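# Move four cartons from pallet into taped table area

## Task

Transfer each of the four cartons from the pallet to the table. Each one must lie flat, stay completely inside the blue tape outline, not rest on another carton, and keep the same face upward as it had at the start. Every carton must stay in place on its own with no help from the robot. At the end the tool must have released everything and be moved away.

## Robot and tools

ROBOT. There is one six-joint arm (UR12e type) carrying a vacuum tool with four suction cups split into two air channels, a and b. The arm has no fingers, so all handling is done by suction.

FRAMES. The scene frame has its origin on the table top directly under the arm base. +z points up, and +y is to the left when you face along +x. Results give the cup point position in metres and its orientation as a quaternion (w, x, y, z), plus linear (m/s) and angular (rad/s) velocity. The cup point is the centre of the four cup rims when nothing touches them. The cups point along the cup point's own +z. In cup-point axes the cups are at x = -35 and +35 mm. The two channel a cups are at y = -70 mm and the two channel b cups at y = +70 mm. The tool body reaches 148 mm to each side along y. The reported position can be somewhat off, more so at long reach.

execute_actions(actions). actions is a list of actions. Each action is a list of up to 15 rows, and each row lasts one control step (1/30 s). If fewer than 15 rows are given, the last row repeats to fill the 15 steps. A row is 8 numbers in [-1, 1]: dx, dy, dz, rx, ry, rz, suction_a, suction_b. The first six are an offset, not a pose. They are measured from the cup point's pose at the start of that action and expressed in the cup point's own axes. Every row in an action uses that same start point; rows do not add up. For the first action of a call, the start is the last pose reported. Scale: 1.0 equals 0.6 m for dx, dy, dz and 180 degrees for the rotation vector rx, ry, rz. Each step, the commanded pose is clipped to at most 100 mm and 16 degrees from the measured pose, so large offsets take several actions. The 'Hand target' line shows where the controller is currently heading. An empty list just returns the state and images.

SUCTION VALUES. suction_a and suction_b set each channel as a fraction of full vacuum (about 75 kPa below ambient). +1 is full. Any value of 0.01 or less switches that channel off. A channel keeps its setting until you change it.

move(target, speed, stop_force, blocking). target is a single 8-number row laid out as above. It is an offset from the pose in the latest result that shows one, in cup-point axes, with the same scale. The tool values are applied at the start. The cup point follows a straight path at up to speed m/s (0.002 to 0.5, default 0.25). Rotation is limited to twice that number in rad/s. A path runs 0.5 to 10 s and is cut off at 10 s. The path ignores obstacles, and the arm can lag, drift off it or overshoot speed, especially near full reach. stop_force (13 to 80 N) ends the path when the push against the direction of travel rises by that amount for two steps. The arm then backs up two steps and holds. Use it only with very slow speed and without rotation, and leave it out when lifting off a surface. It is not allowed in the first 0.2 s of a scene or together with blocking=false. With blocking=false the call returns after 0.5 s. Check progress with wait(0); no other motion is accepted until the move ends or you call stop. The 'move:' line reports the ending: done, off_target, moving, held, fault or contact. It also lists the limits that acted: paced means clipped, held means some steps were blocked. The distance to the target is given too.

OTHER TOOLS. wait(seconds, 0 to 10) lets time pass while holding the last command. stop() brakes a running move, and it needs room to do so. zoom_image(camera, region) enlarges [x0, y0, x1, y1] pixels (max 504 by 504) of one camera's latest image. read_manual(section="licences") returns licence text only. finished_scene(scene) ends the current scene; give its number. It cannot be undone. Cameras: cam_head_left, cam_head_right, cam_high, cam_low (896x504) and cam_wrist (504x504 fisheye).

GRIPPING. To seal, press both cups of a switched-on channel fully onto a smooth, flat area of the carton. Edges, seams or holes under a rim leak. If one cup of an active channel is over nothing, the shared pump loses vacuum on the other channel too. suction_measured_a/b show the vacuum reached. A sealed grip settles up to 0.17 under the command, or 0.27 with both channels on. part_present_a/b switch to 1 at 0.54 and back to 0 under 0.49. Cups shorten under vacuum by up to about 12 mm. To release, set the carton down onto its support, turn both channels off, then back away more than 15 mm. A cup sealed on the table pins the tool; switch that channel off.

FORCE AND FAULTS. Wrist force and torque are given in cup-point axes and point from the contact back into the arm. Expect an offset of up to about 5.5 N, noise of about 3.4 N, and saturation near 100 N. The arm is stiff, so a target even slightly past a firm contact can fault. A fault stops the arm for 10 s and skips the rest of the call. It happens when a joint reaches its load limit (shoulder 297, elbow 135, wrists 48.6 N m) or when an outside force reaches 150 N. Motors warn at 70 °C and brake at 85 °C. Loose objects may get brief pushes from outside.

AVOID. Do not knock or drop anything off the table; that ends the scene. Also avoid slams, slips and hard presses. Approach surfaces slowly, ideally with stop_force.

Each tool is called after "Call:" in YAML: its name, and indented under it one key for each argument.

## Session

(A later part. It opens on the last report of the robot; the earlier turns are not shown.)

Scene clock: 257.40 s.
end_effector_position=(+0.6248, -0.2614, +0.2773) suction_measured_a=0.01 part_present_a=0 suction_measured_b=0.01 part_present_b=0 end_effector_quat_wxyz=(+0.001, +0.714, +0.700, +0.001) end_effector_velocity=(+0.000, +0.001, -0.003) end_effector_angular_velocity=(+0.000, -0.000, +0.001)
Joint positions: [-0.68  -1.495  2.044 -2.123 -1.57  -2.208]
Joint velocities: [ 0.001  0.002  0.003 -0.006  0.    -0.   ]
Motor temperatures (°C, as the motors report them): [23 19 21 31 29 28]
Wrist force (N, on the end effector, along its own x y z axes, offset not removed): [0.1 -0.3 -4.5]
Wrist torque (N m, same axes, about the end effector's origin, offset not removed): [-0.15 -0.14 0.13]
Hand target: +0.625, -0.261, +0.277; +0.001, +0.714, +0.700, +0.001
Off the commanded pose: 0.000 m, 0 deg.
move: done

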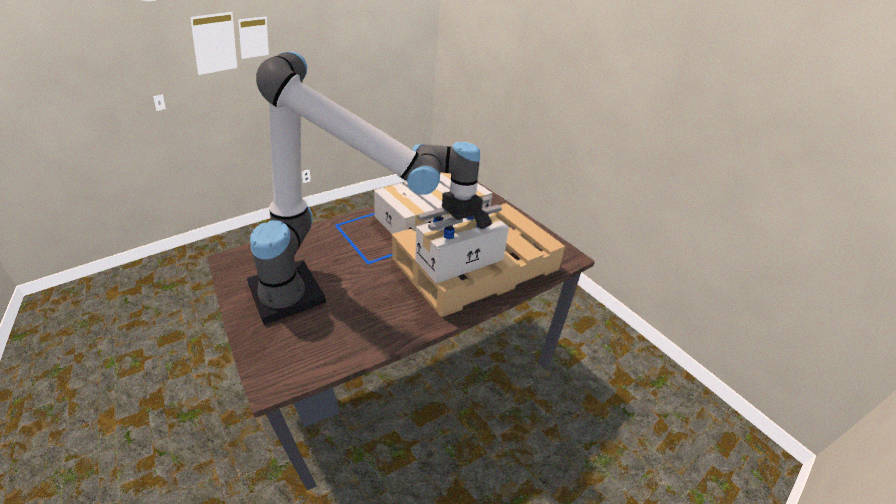

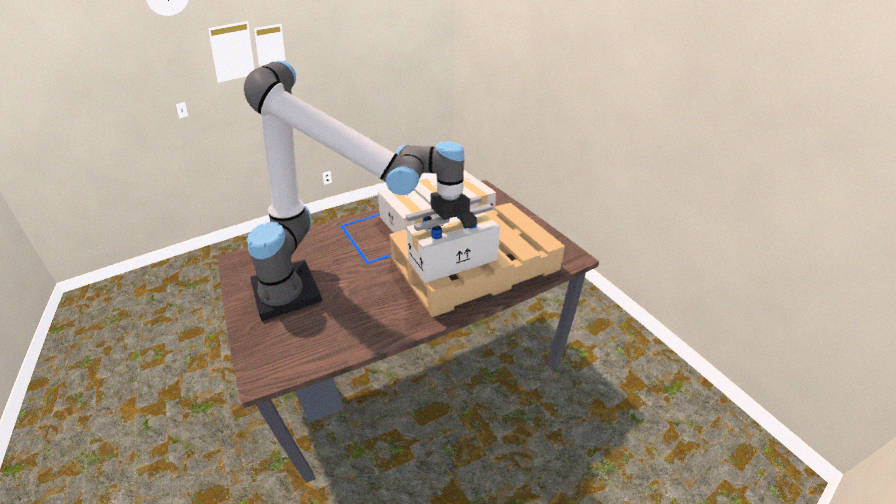

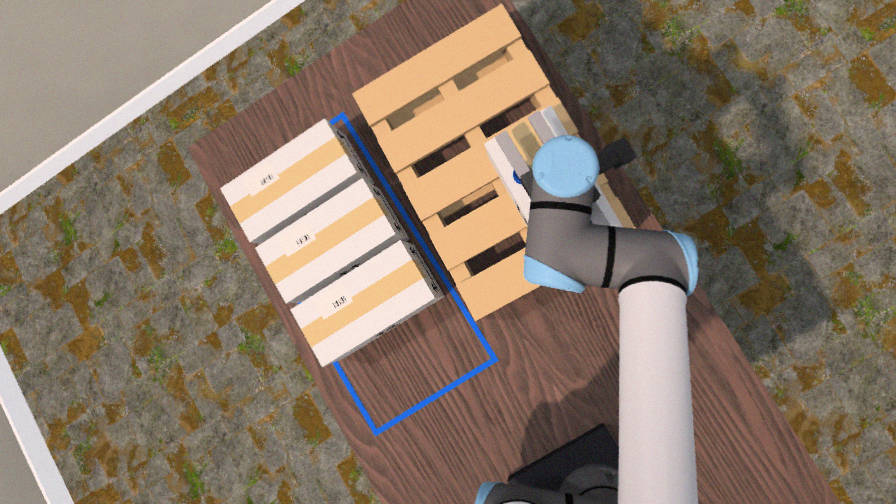

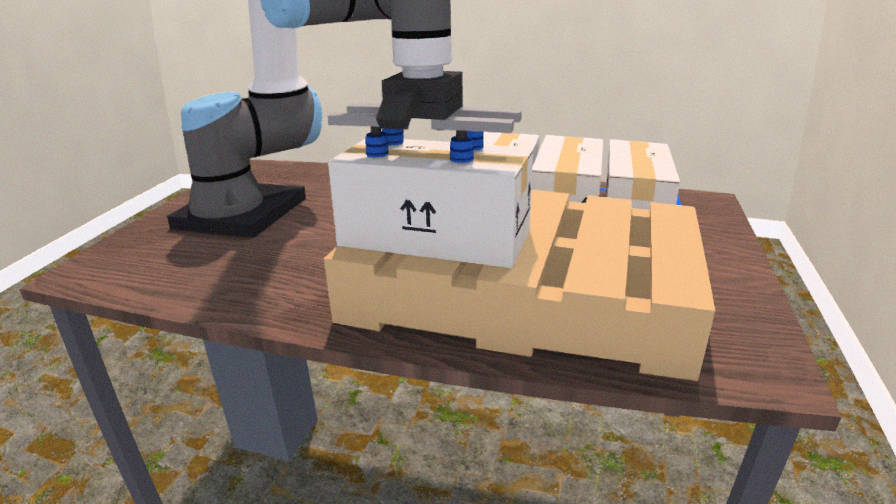

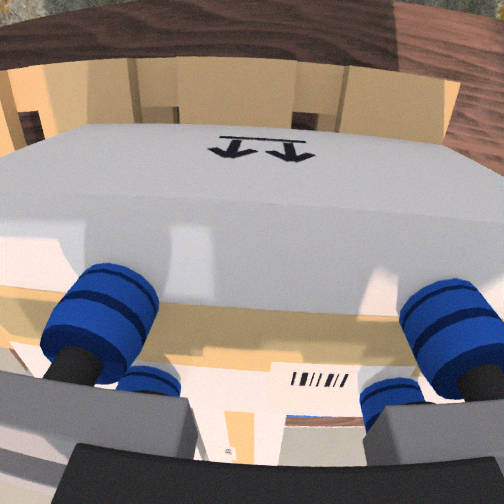

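Call:
execute_actions:
  actions: []

Call:
move:
  target: [0,0,0.023,0,0,0,1,1]
  speed: 0.025

Call:
wait:
  seconds: 0.5

Scene clock: 274.20 s.
end_effector_position=(+0.6249, -0.2614, +0.2770) suction_measured_a=0.01 part_present_a=0 suction_measured_b=0.01 part_present_b=0 end_effector_quat_wxyz=(+0.001, +0.714, +0.700, +0.001) end_effector_velocity=(+0.000, -0.001, +0.001) end_effector_angular_velocity=(-0.001, -0.001, -0.000)
Joint positions: [-0.68  -1.494  2.045 -2.124 -1.57  -2.208]
Joint velocities: [-0.    -0.    -0.001  0.    -0.    -0.   ]
Motor temperatures (°C, as the motors report them): [23 19 21 31 29 28]
Wrist force (N, on the end effector, along its own x y z axes, offset not removed): [-1.4 -1.9 -0.7]
Wrist torque (N m, same axes, about the end effector's origin, offset not removed): [-0.29 0.14 0.23]
Hand target: +0.625, -0.261, +0.277; +0.001, +0.714, +0.700, +0.001
Off the commanded pose: 0.000 m, 0 deg.

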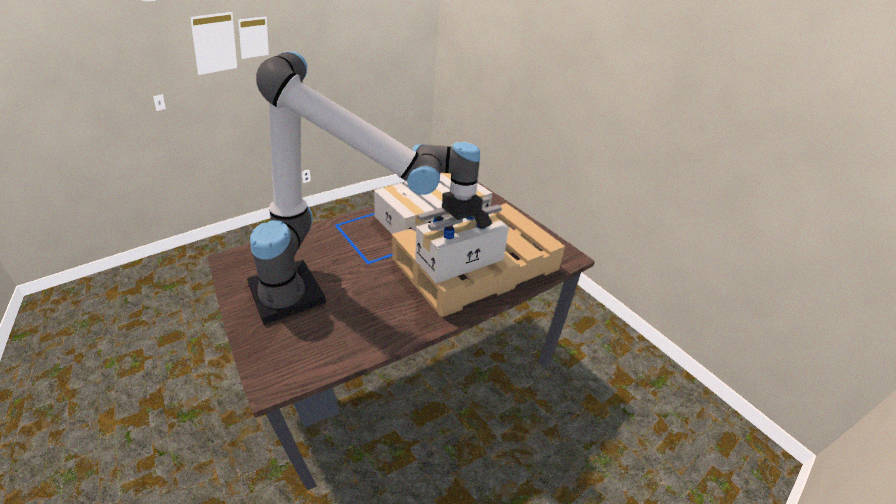

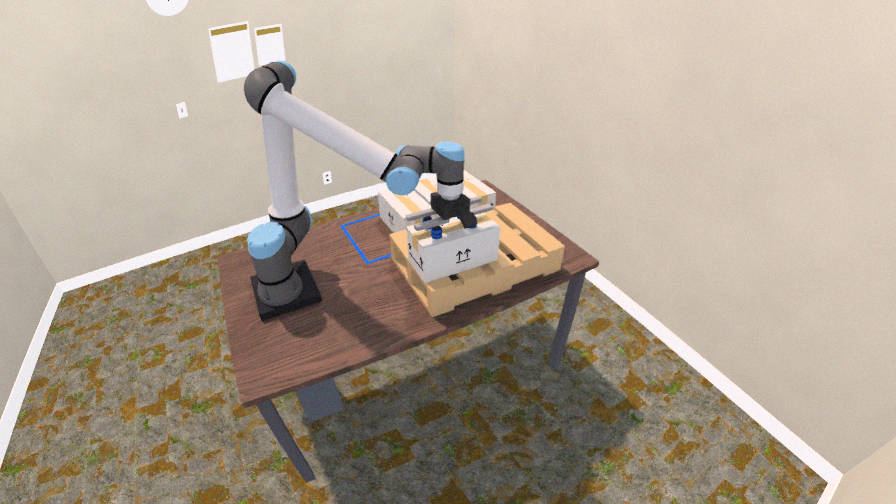

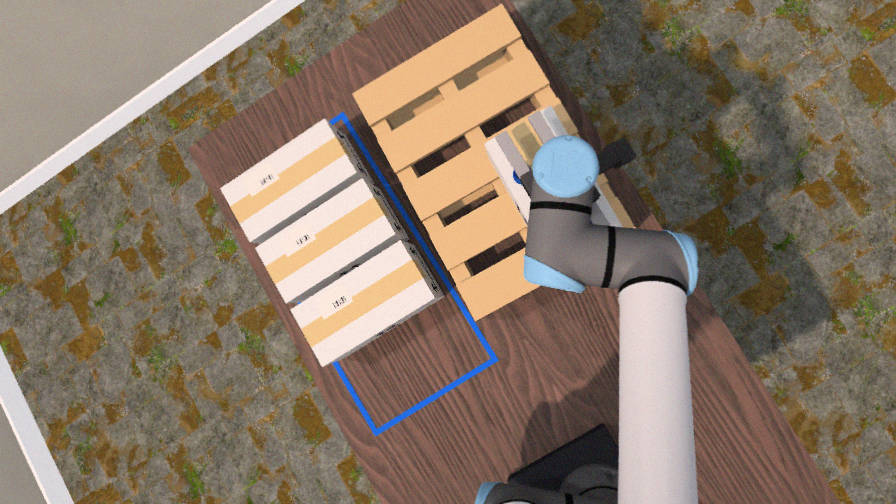

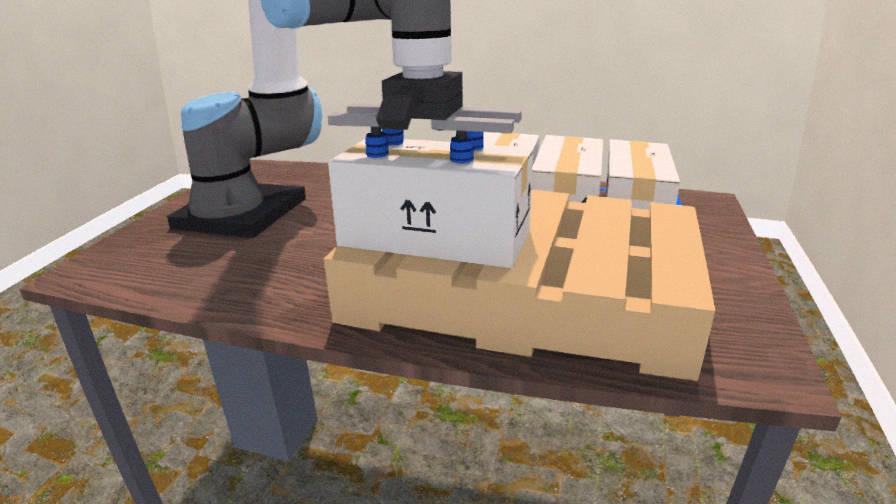

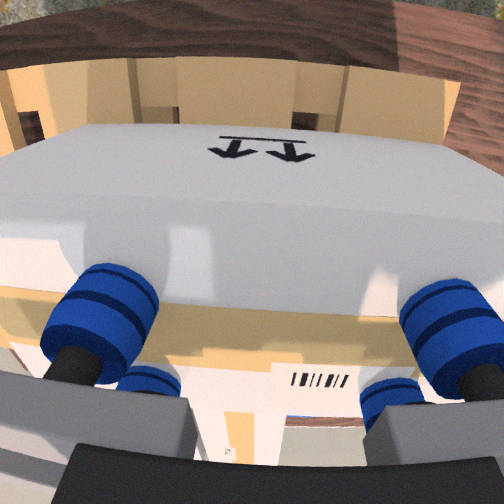

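Scene clock: 275.07 s.
end_effector_position=(+0.6249, -0.2614, +0.2635) suction_measured_a=0.49 part_present_a=0 suction_measured_b=0.49 part_present_b=0 end_effector_quat_wxyz=(+0.001, +0.714, +0.700, +0.001) end_effector_velocity=(-0.001, +0.000, -0.004) end_effector_angular_velocity=(+0.001, +0.002, +0.000)
Joint positions: [-0.68  -1.481  2.058 -2.15  -1.57  -2.208]
Joint velocities: [ 0.     0.003  0.004 -0.005 -0.001  0.   ]
Motor temperatures (°C, as the motors report them): [23 19 21 31 29 28]
Wrist force (N, on the end effector, along its own x y z axes, offset not removed): [1.4 -0.4 14.2]
Wrist torque (N m, same axes, about the end effector's origin, offset not removed): [-0.29 -0.11 0.11]
Hand target: +0.625, -0.261, +0.263; +0.001, +0.714, +0.700, +0.001
Off the commanded pose: 0.000 m, 0 deg.
move: done

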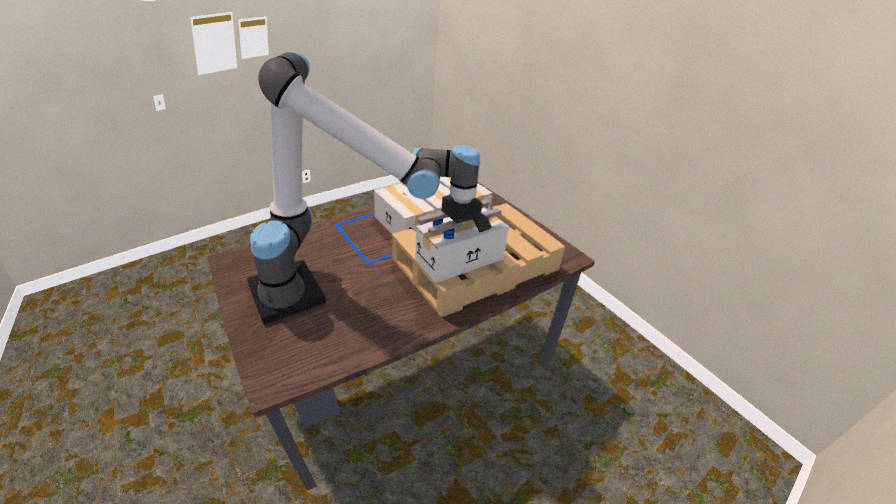

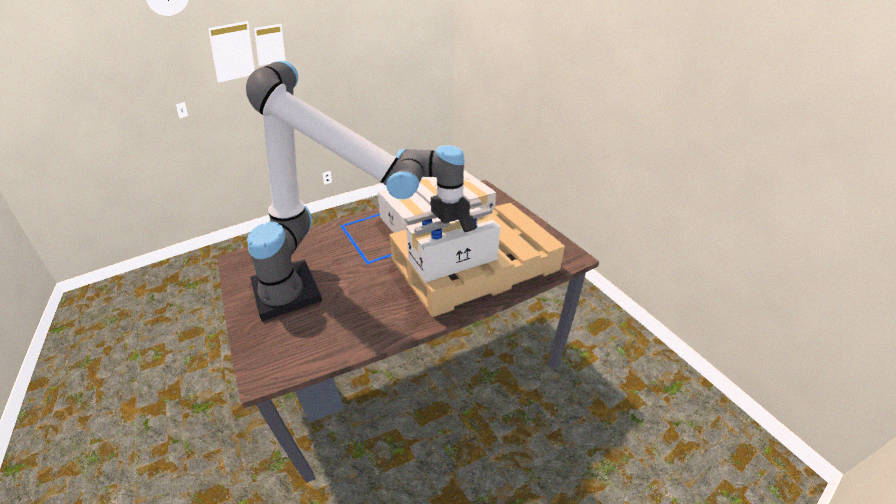

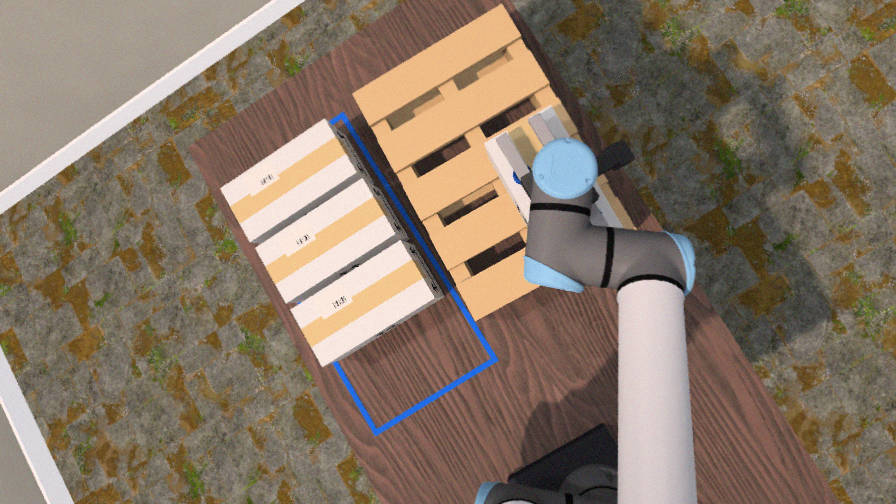

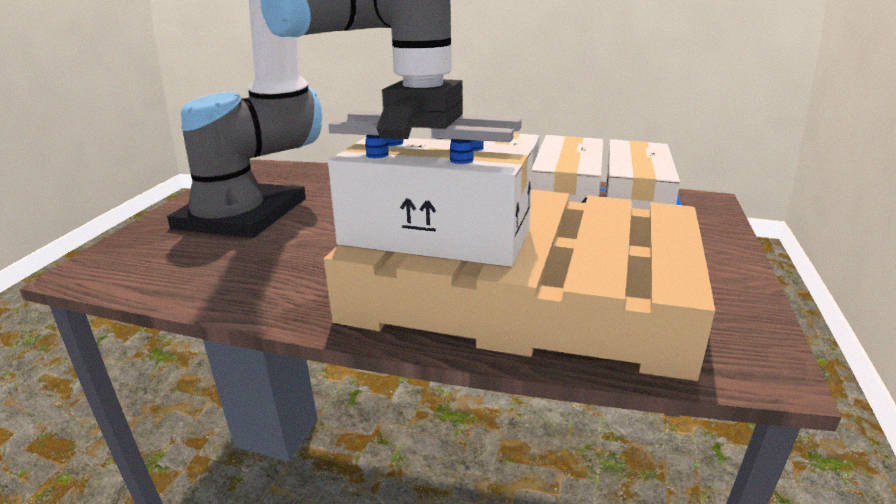

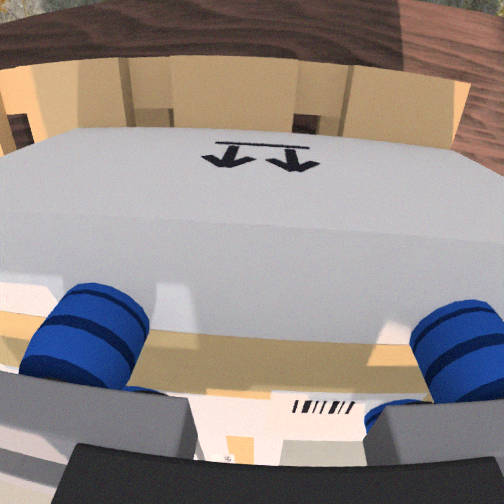

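Scene clock: 275.57 s.
end_effector_position=(+0.6249, -0.2614, +0.2632) suction_measured_a=0.62 part_present_a=1 suction_measured_b=0.62 part_present_b=1 end_effector_quat_wxyz=(+0.001, +0.714, +0.700, +0.001) end_effector_velocity=(-0.000, -0.000, +0.001) end_effector_angular_velocity=(-0.000, -0.001, -0.001)
Joint positions: [-0.68  -1.481  2.058 -2.151 -1.57  -2.208]
Joint velocities: [-0.001 -0.001  0.    -0.     0.     0.   ]
Motor temperatures (°C, as the motors report them): [23 19 21 31 29 28]
Wrist force (N, on the end effector, along its own x y z axes, offset not removed): [0.9 -1.1 21.2]
Wrist torque (N m, same axes, about the end effector's origin, offset not removed): [-0.43 -0.01 0.08]
Hand target: +0.625, -0.261, +0.263; +0.001, +0.714, +0.700, +0.001
Off the commanded pose: 0.000 m, 0 deg.
wait: 0.50 s; at rest by 0.17 s

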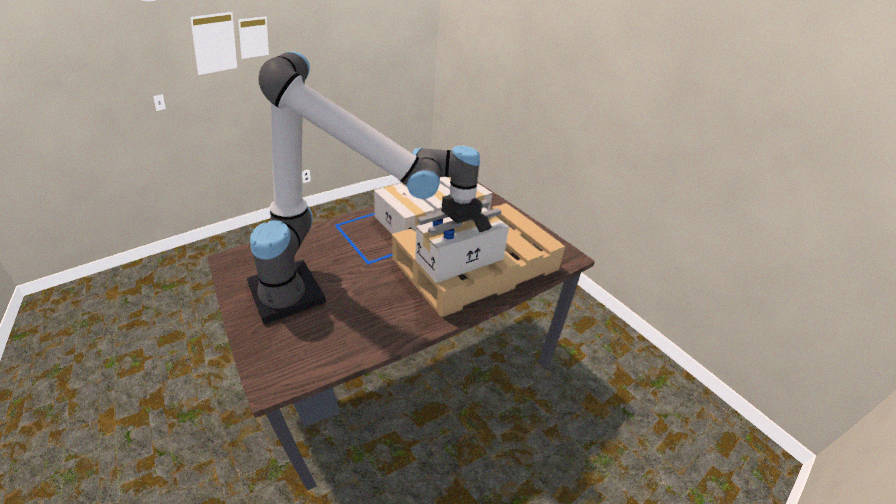

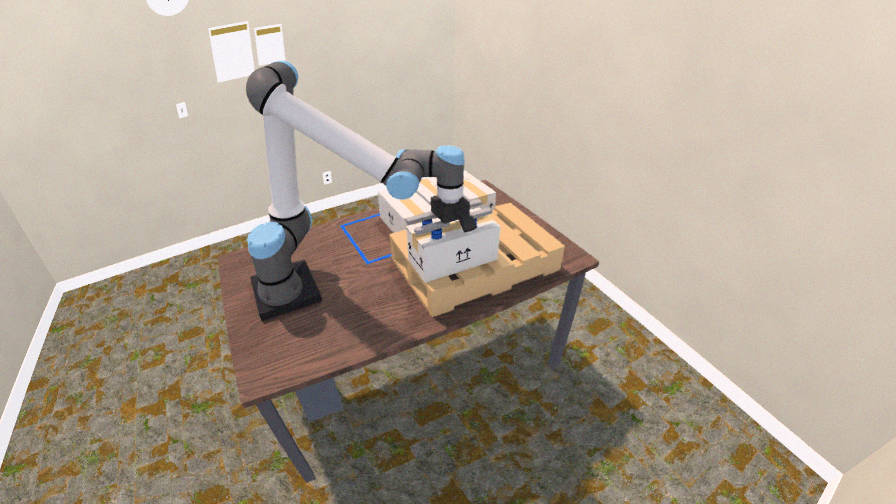

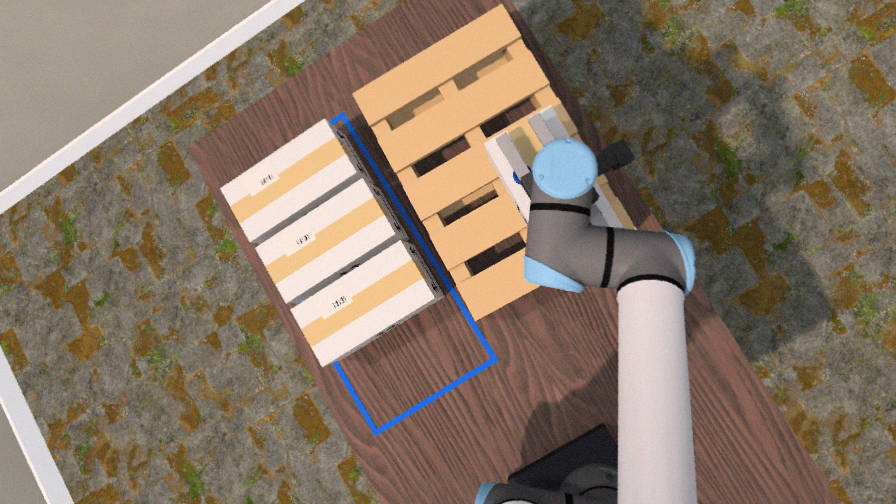

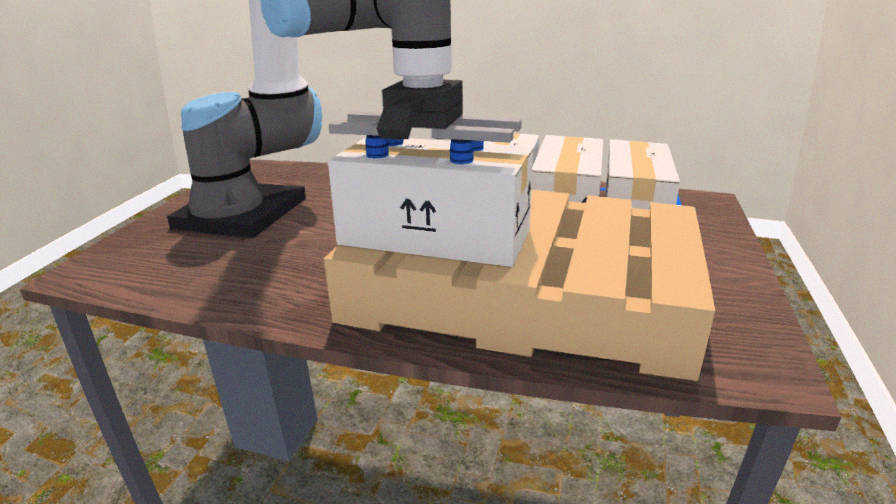

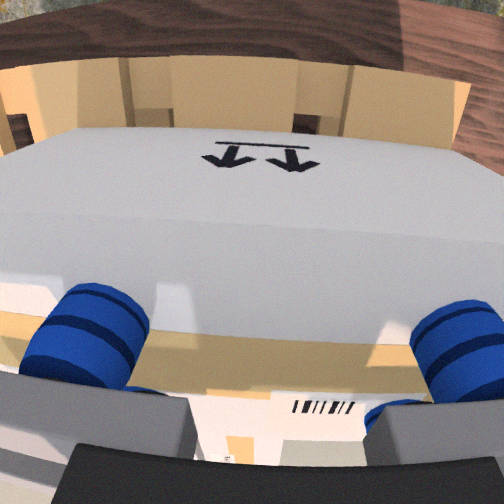

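Call:
move:
  target: [0,0,-0.088,0,0,0,1,1]
  speed: 0.12

Call:
move:
  target: [0.80,-0.223,0,0,0,0.486,1,1]
  speed: 0.45

Call:
move:
  target: [0,0,0.275,0,0,0,1,1]
  speed: 0.2

Scene clock: 281.43 s.
end_effector_position=(+0.6248, -0.2614, +0.3156) suction_measured_a=0.64 part_present_a=1 suction_measured_b=0.64 part_present_b=1 end_effector_quat_wxyz=(+0.001, +0.714, +0.700, +0.001) end_effector_velocity=(+0.000, +0.000, +0.001) end_effector_angular_velocity=(+0.001, +0.001, +0.000)
Joint positions: [-0.68  -1.529  2.004 -2.049 -1.57  -2.208]
Joint velocities: [ 0.    -0.    -0.003  0.005  0.    -0.   ]
Motor temperatures (°C, as the motors report them): [23 19 21 31 29 28]
Wrist force (N, on the end effector, along its own x y z axes, offset not removed): [-4.2 -1.0 16.6]
Wrist torque (N m, same axes, about the end effector's origin, offset not removed): [-0.30 0.68 0.00]
Hand target: +0.625, -0.261, +0.316; +0.001, +0.714, +0.700, +0.001
Off the commanded pose: 0.000 m, 0 deg.
move: done

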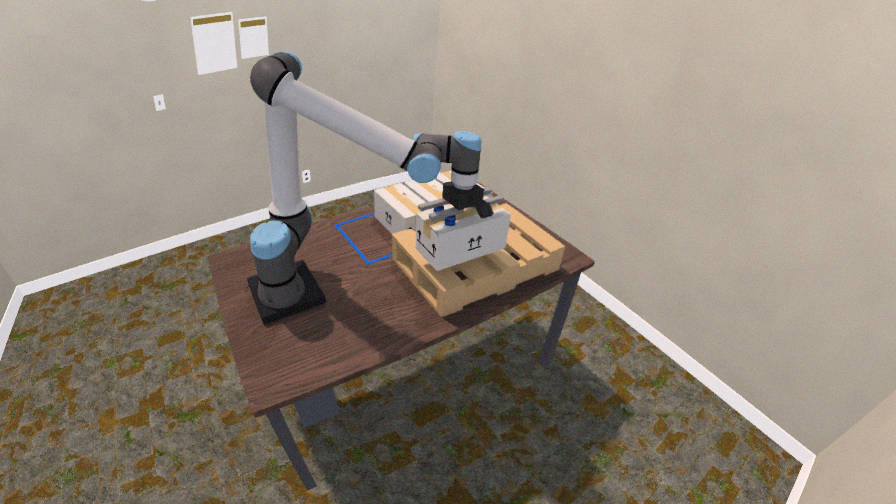

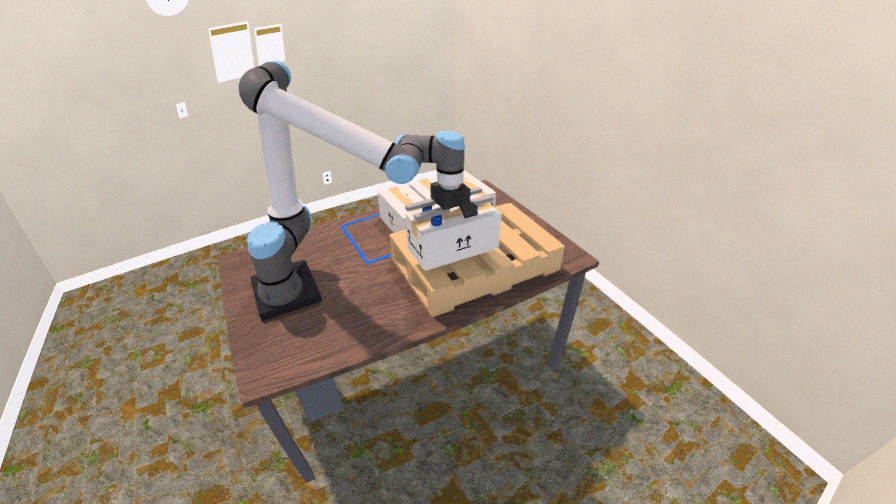

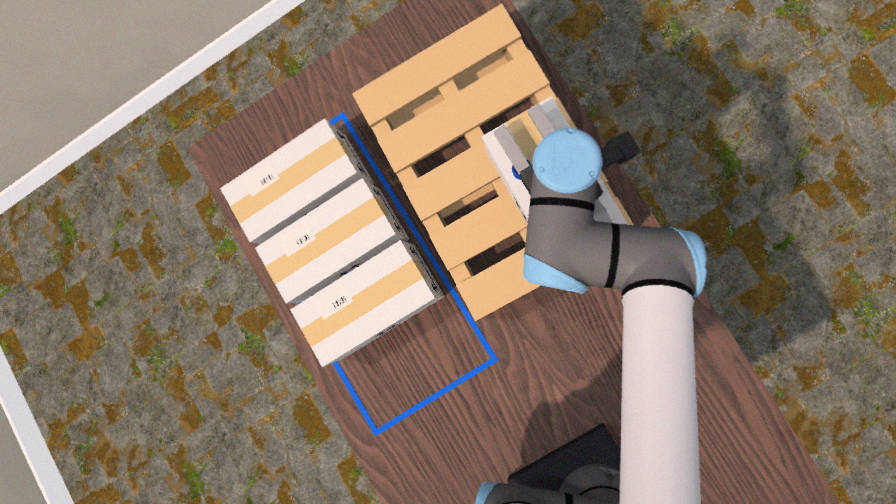

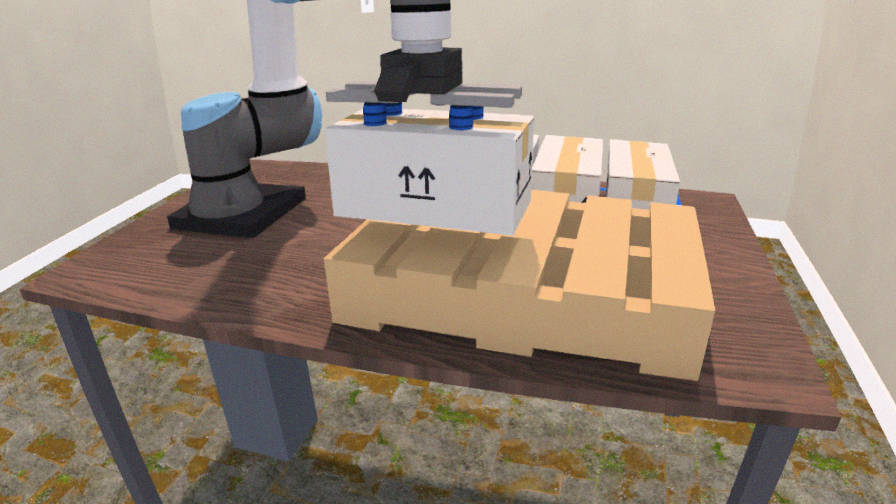

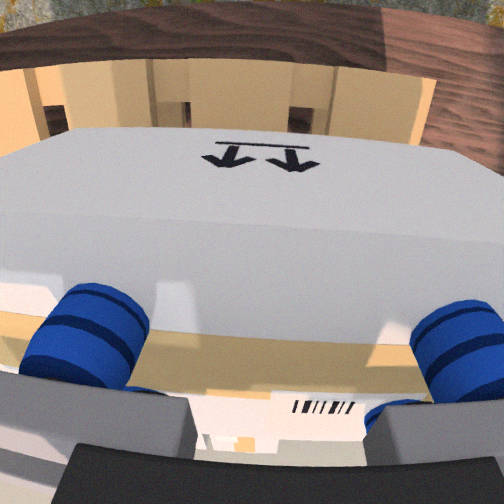

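Scene clock: 283.90 s.
end_effector_position=(+0.5002, +0.2204, +0.3154) suction_measured_a=0.64 part_present_a=1 suction_measured_b=0.64 part_present_b=1 end_effector_quat_wxyz=(-0.000, +1.000, +0.013, +0.002) end_effector_velocity=(-0.001, +0.003, -0.000) end_effector_angular_velocity=(-0.005, +0.002, -0.012)
Joint positions: [ 0.068 -1.76   2.216 -2.03  -1.571  0.065]
Joint velocities: [ 0.009  0.003 -0.002  0.001 -0.005  0.021]
Motor temperatures (°C, as the motors report them): [23 19 21 31 29 28]
Wrist force (N, on the end effector, along its own x y z axes, offset not removed): [0.5 0.0 19.1]
Wrist torque (N m, same axes, about the end effector's origin, offset not removed): [-0.10 -0.15 -0.03]
Hand target: +0.500, +0.221, +0.315; -0.000, +1.000, +0.012, +0.001
Off the commanded pose: 0.001 m, 0 deg.
move: done

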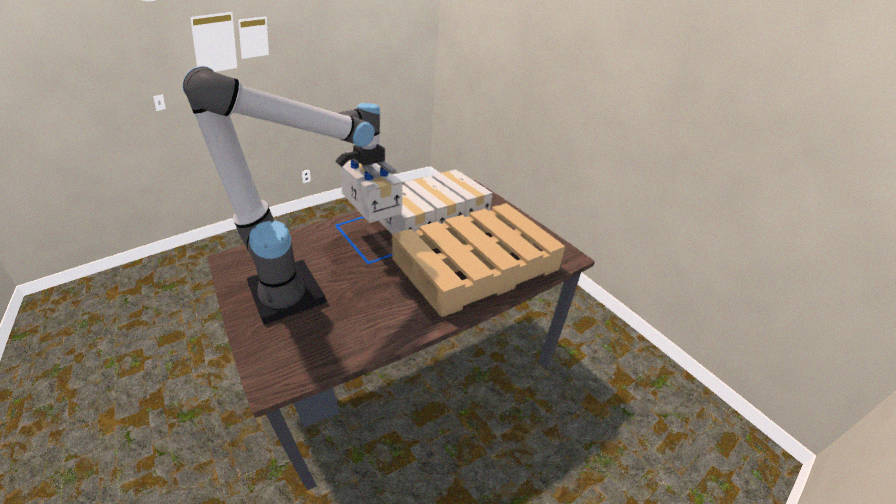

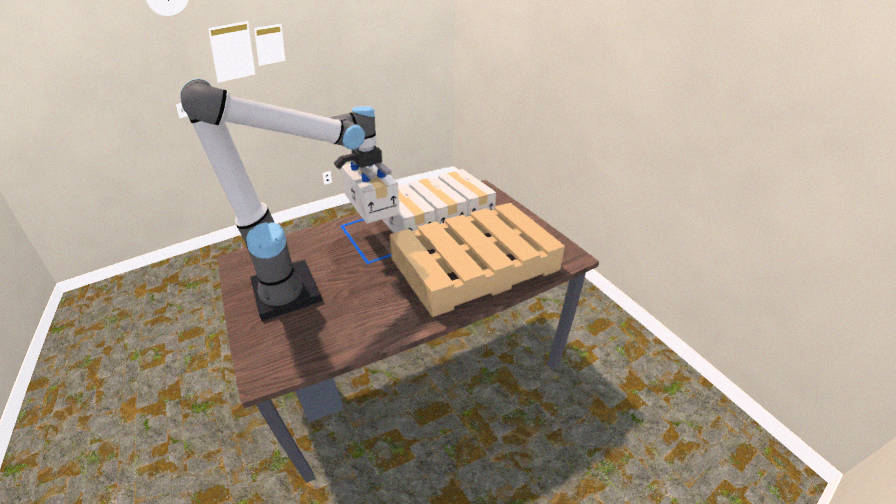

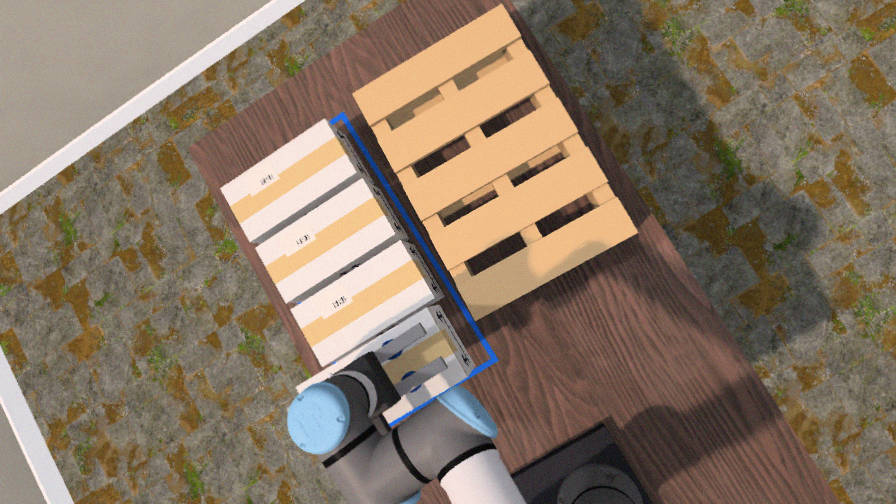

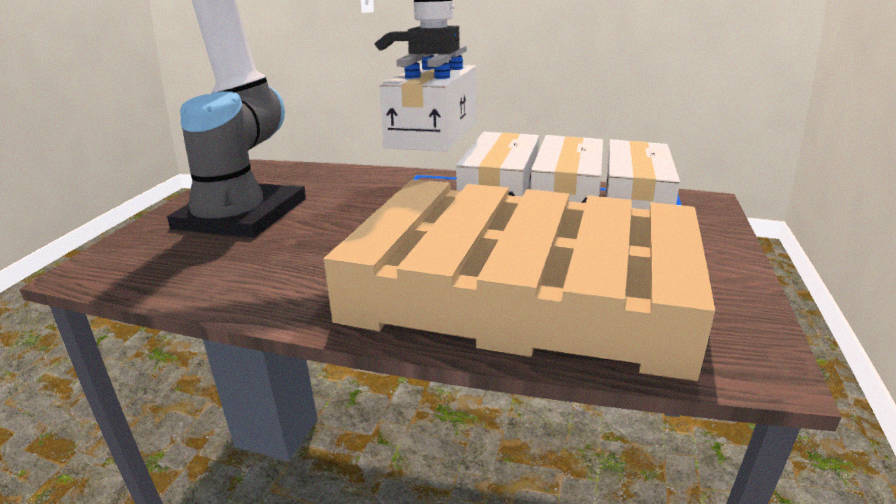

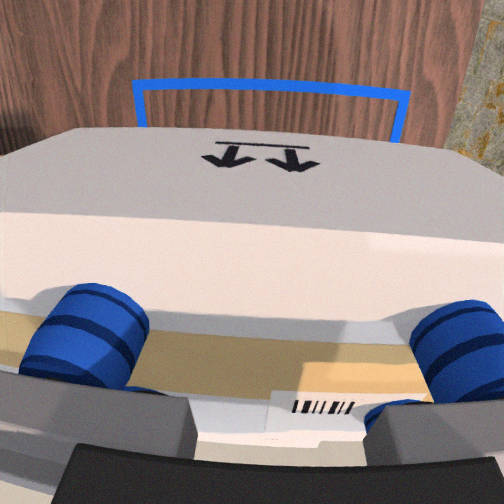

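Scene clock: 285.40 s.
end_effector_position=(+0.5004, +0.2205, +0.1509) suction_measured_a=0.64 part_present_a=1 suction_measured_b=0.64 part_present_b=1 end_effector_quat_wxyz=(-0.001, +1.000, +0.013, +0.002) end_effector_velocity=(+0.001, +0.001, -0.002) end_effector_angular_velocity=(+0.000, -0.002, +0.002)
Joint positions: [ 0.068 -1.542  2.385 -2.417 -1.571  0.065]
Joint velocities: [ 0.003  0.006  0.    -0.008  0.     0.   ]
Motor temperatures (°C, as the motors report them): [23 19 21 31 29 28]
Wrist force (N, on the end effector, along its own x y z axes, offset not removed): [0.5 0.4 16.0]
Wrist torque (N m, same axes, about the end effector's origin, offset not removed): [-0.09 -0.09 0.00]
Hand target: +0.501, +0.221, +0.151; -0.000, +1.000, +0.013, +0.002
Off the commanded pose: 0.001 m, 0 deg.
move: done

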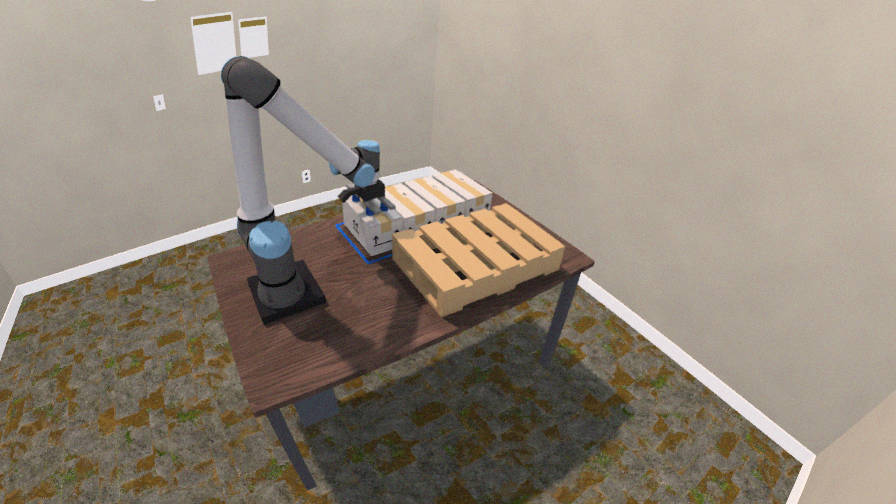

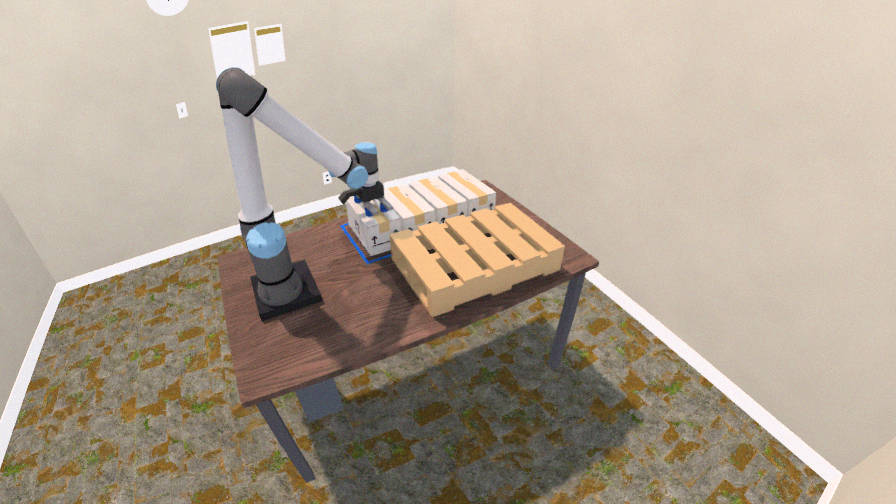

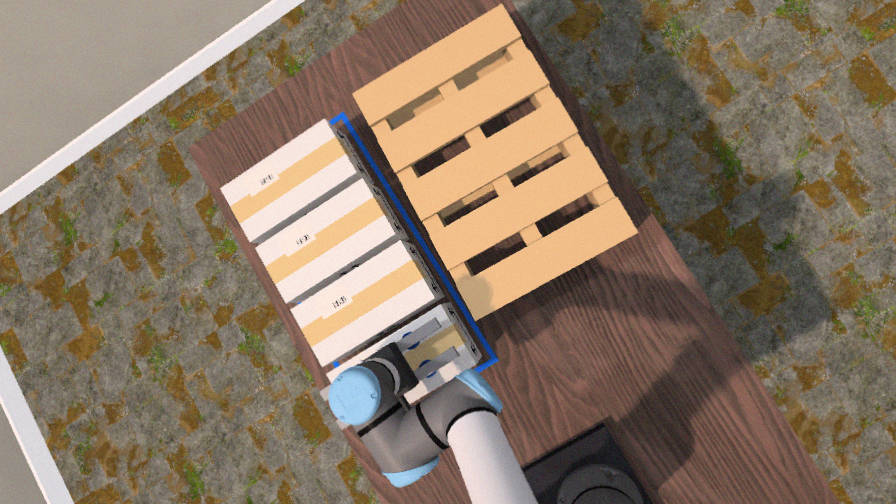

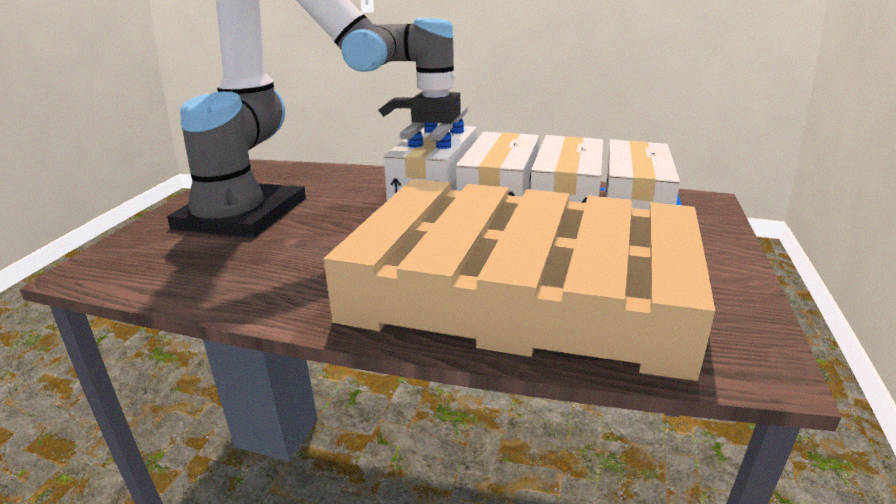

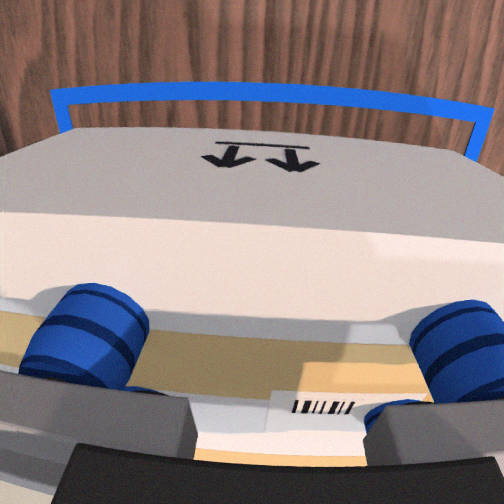

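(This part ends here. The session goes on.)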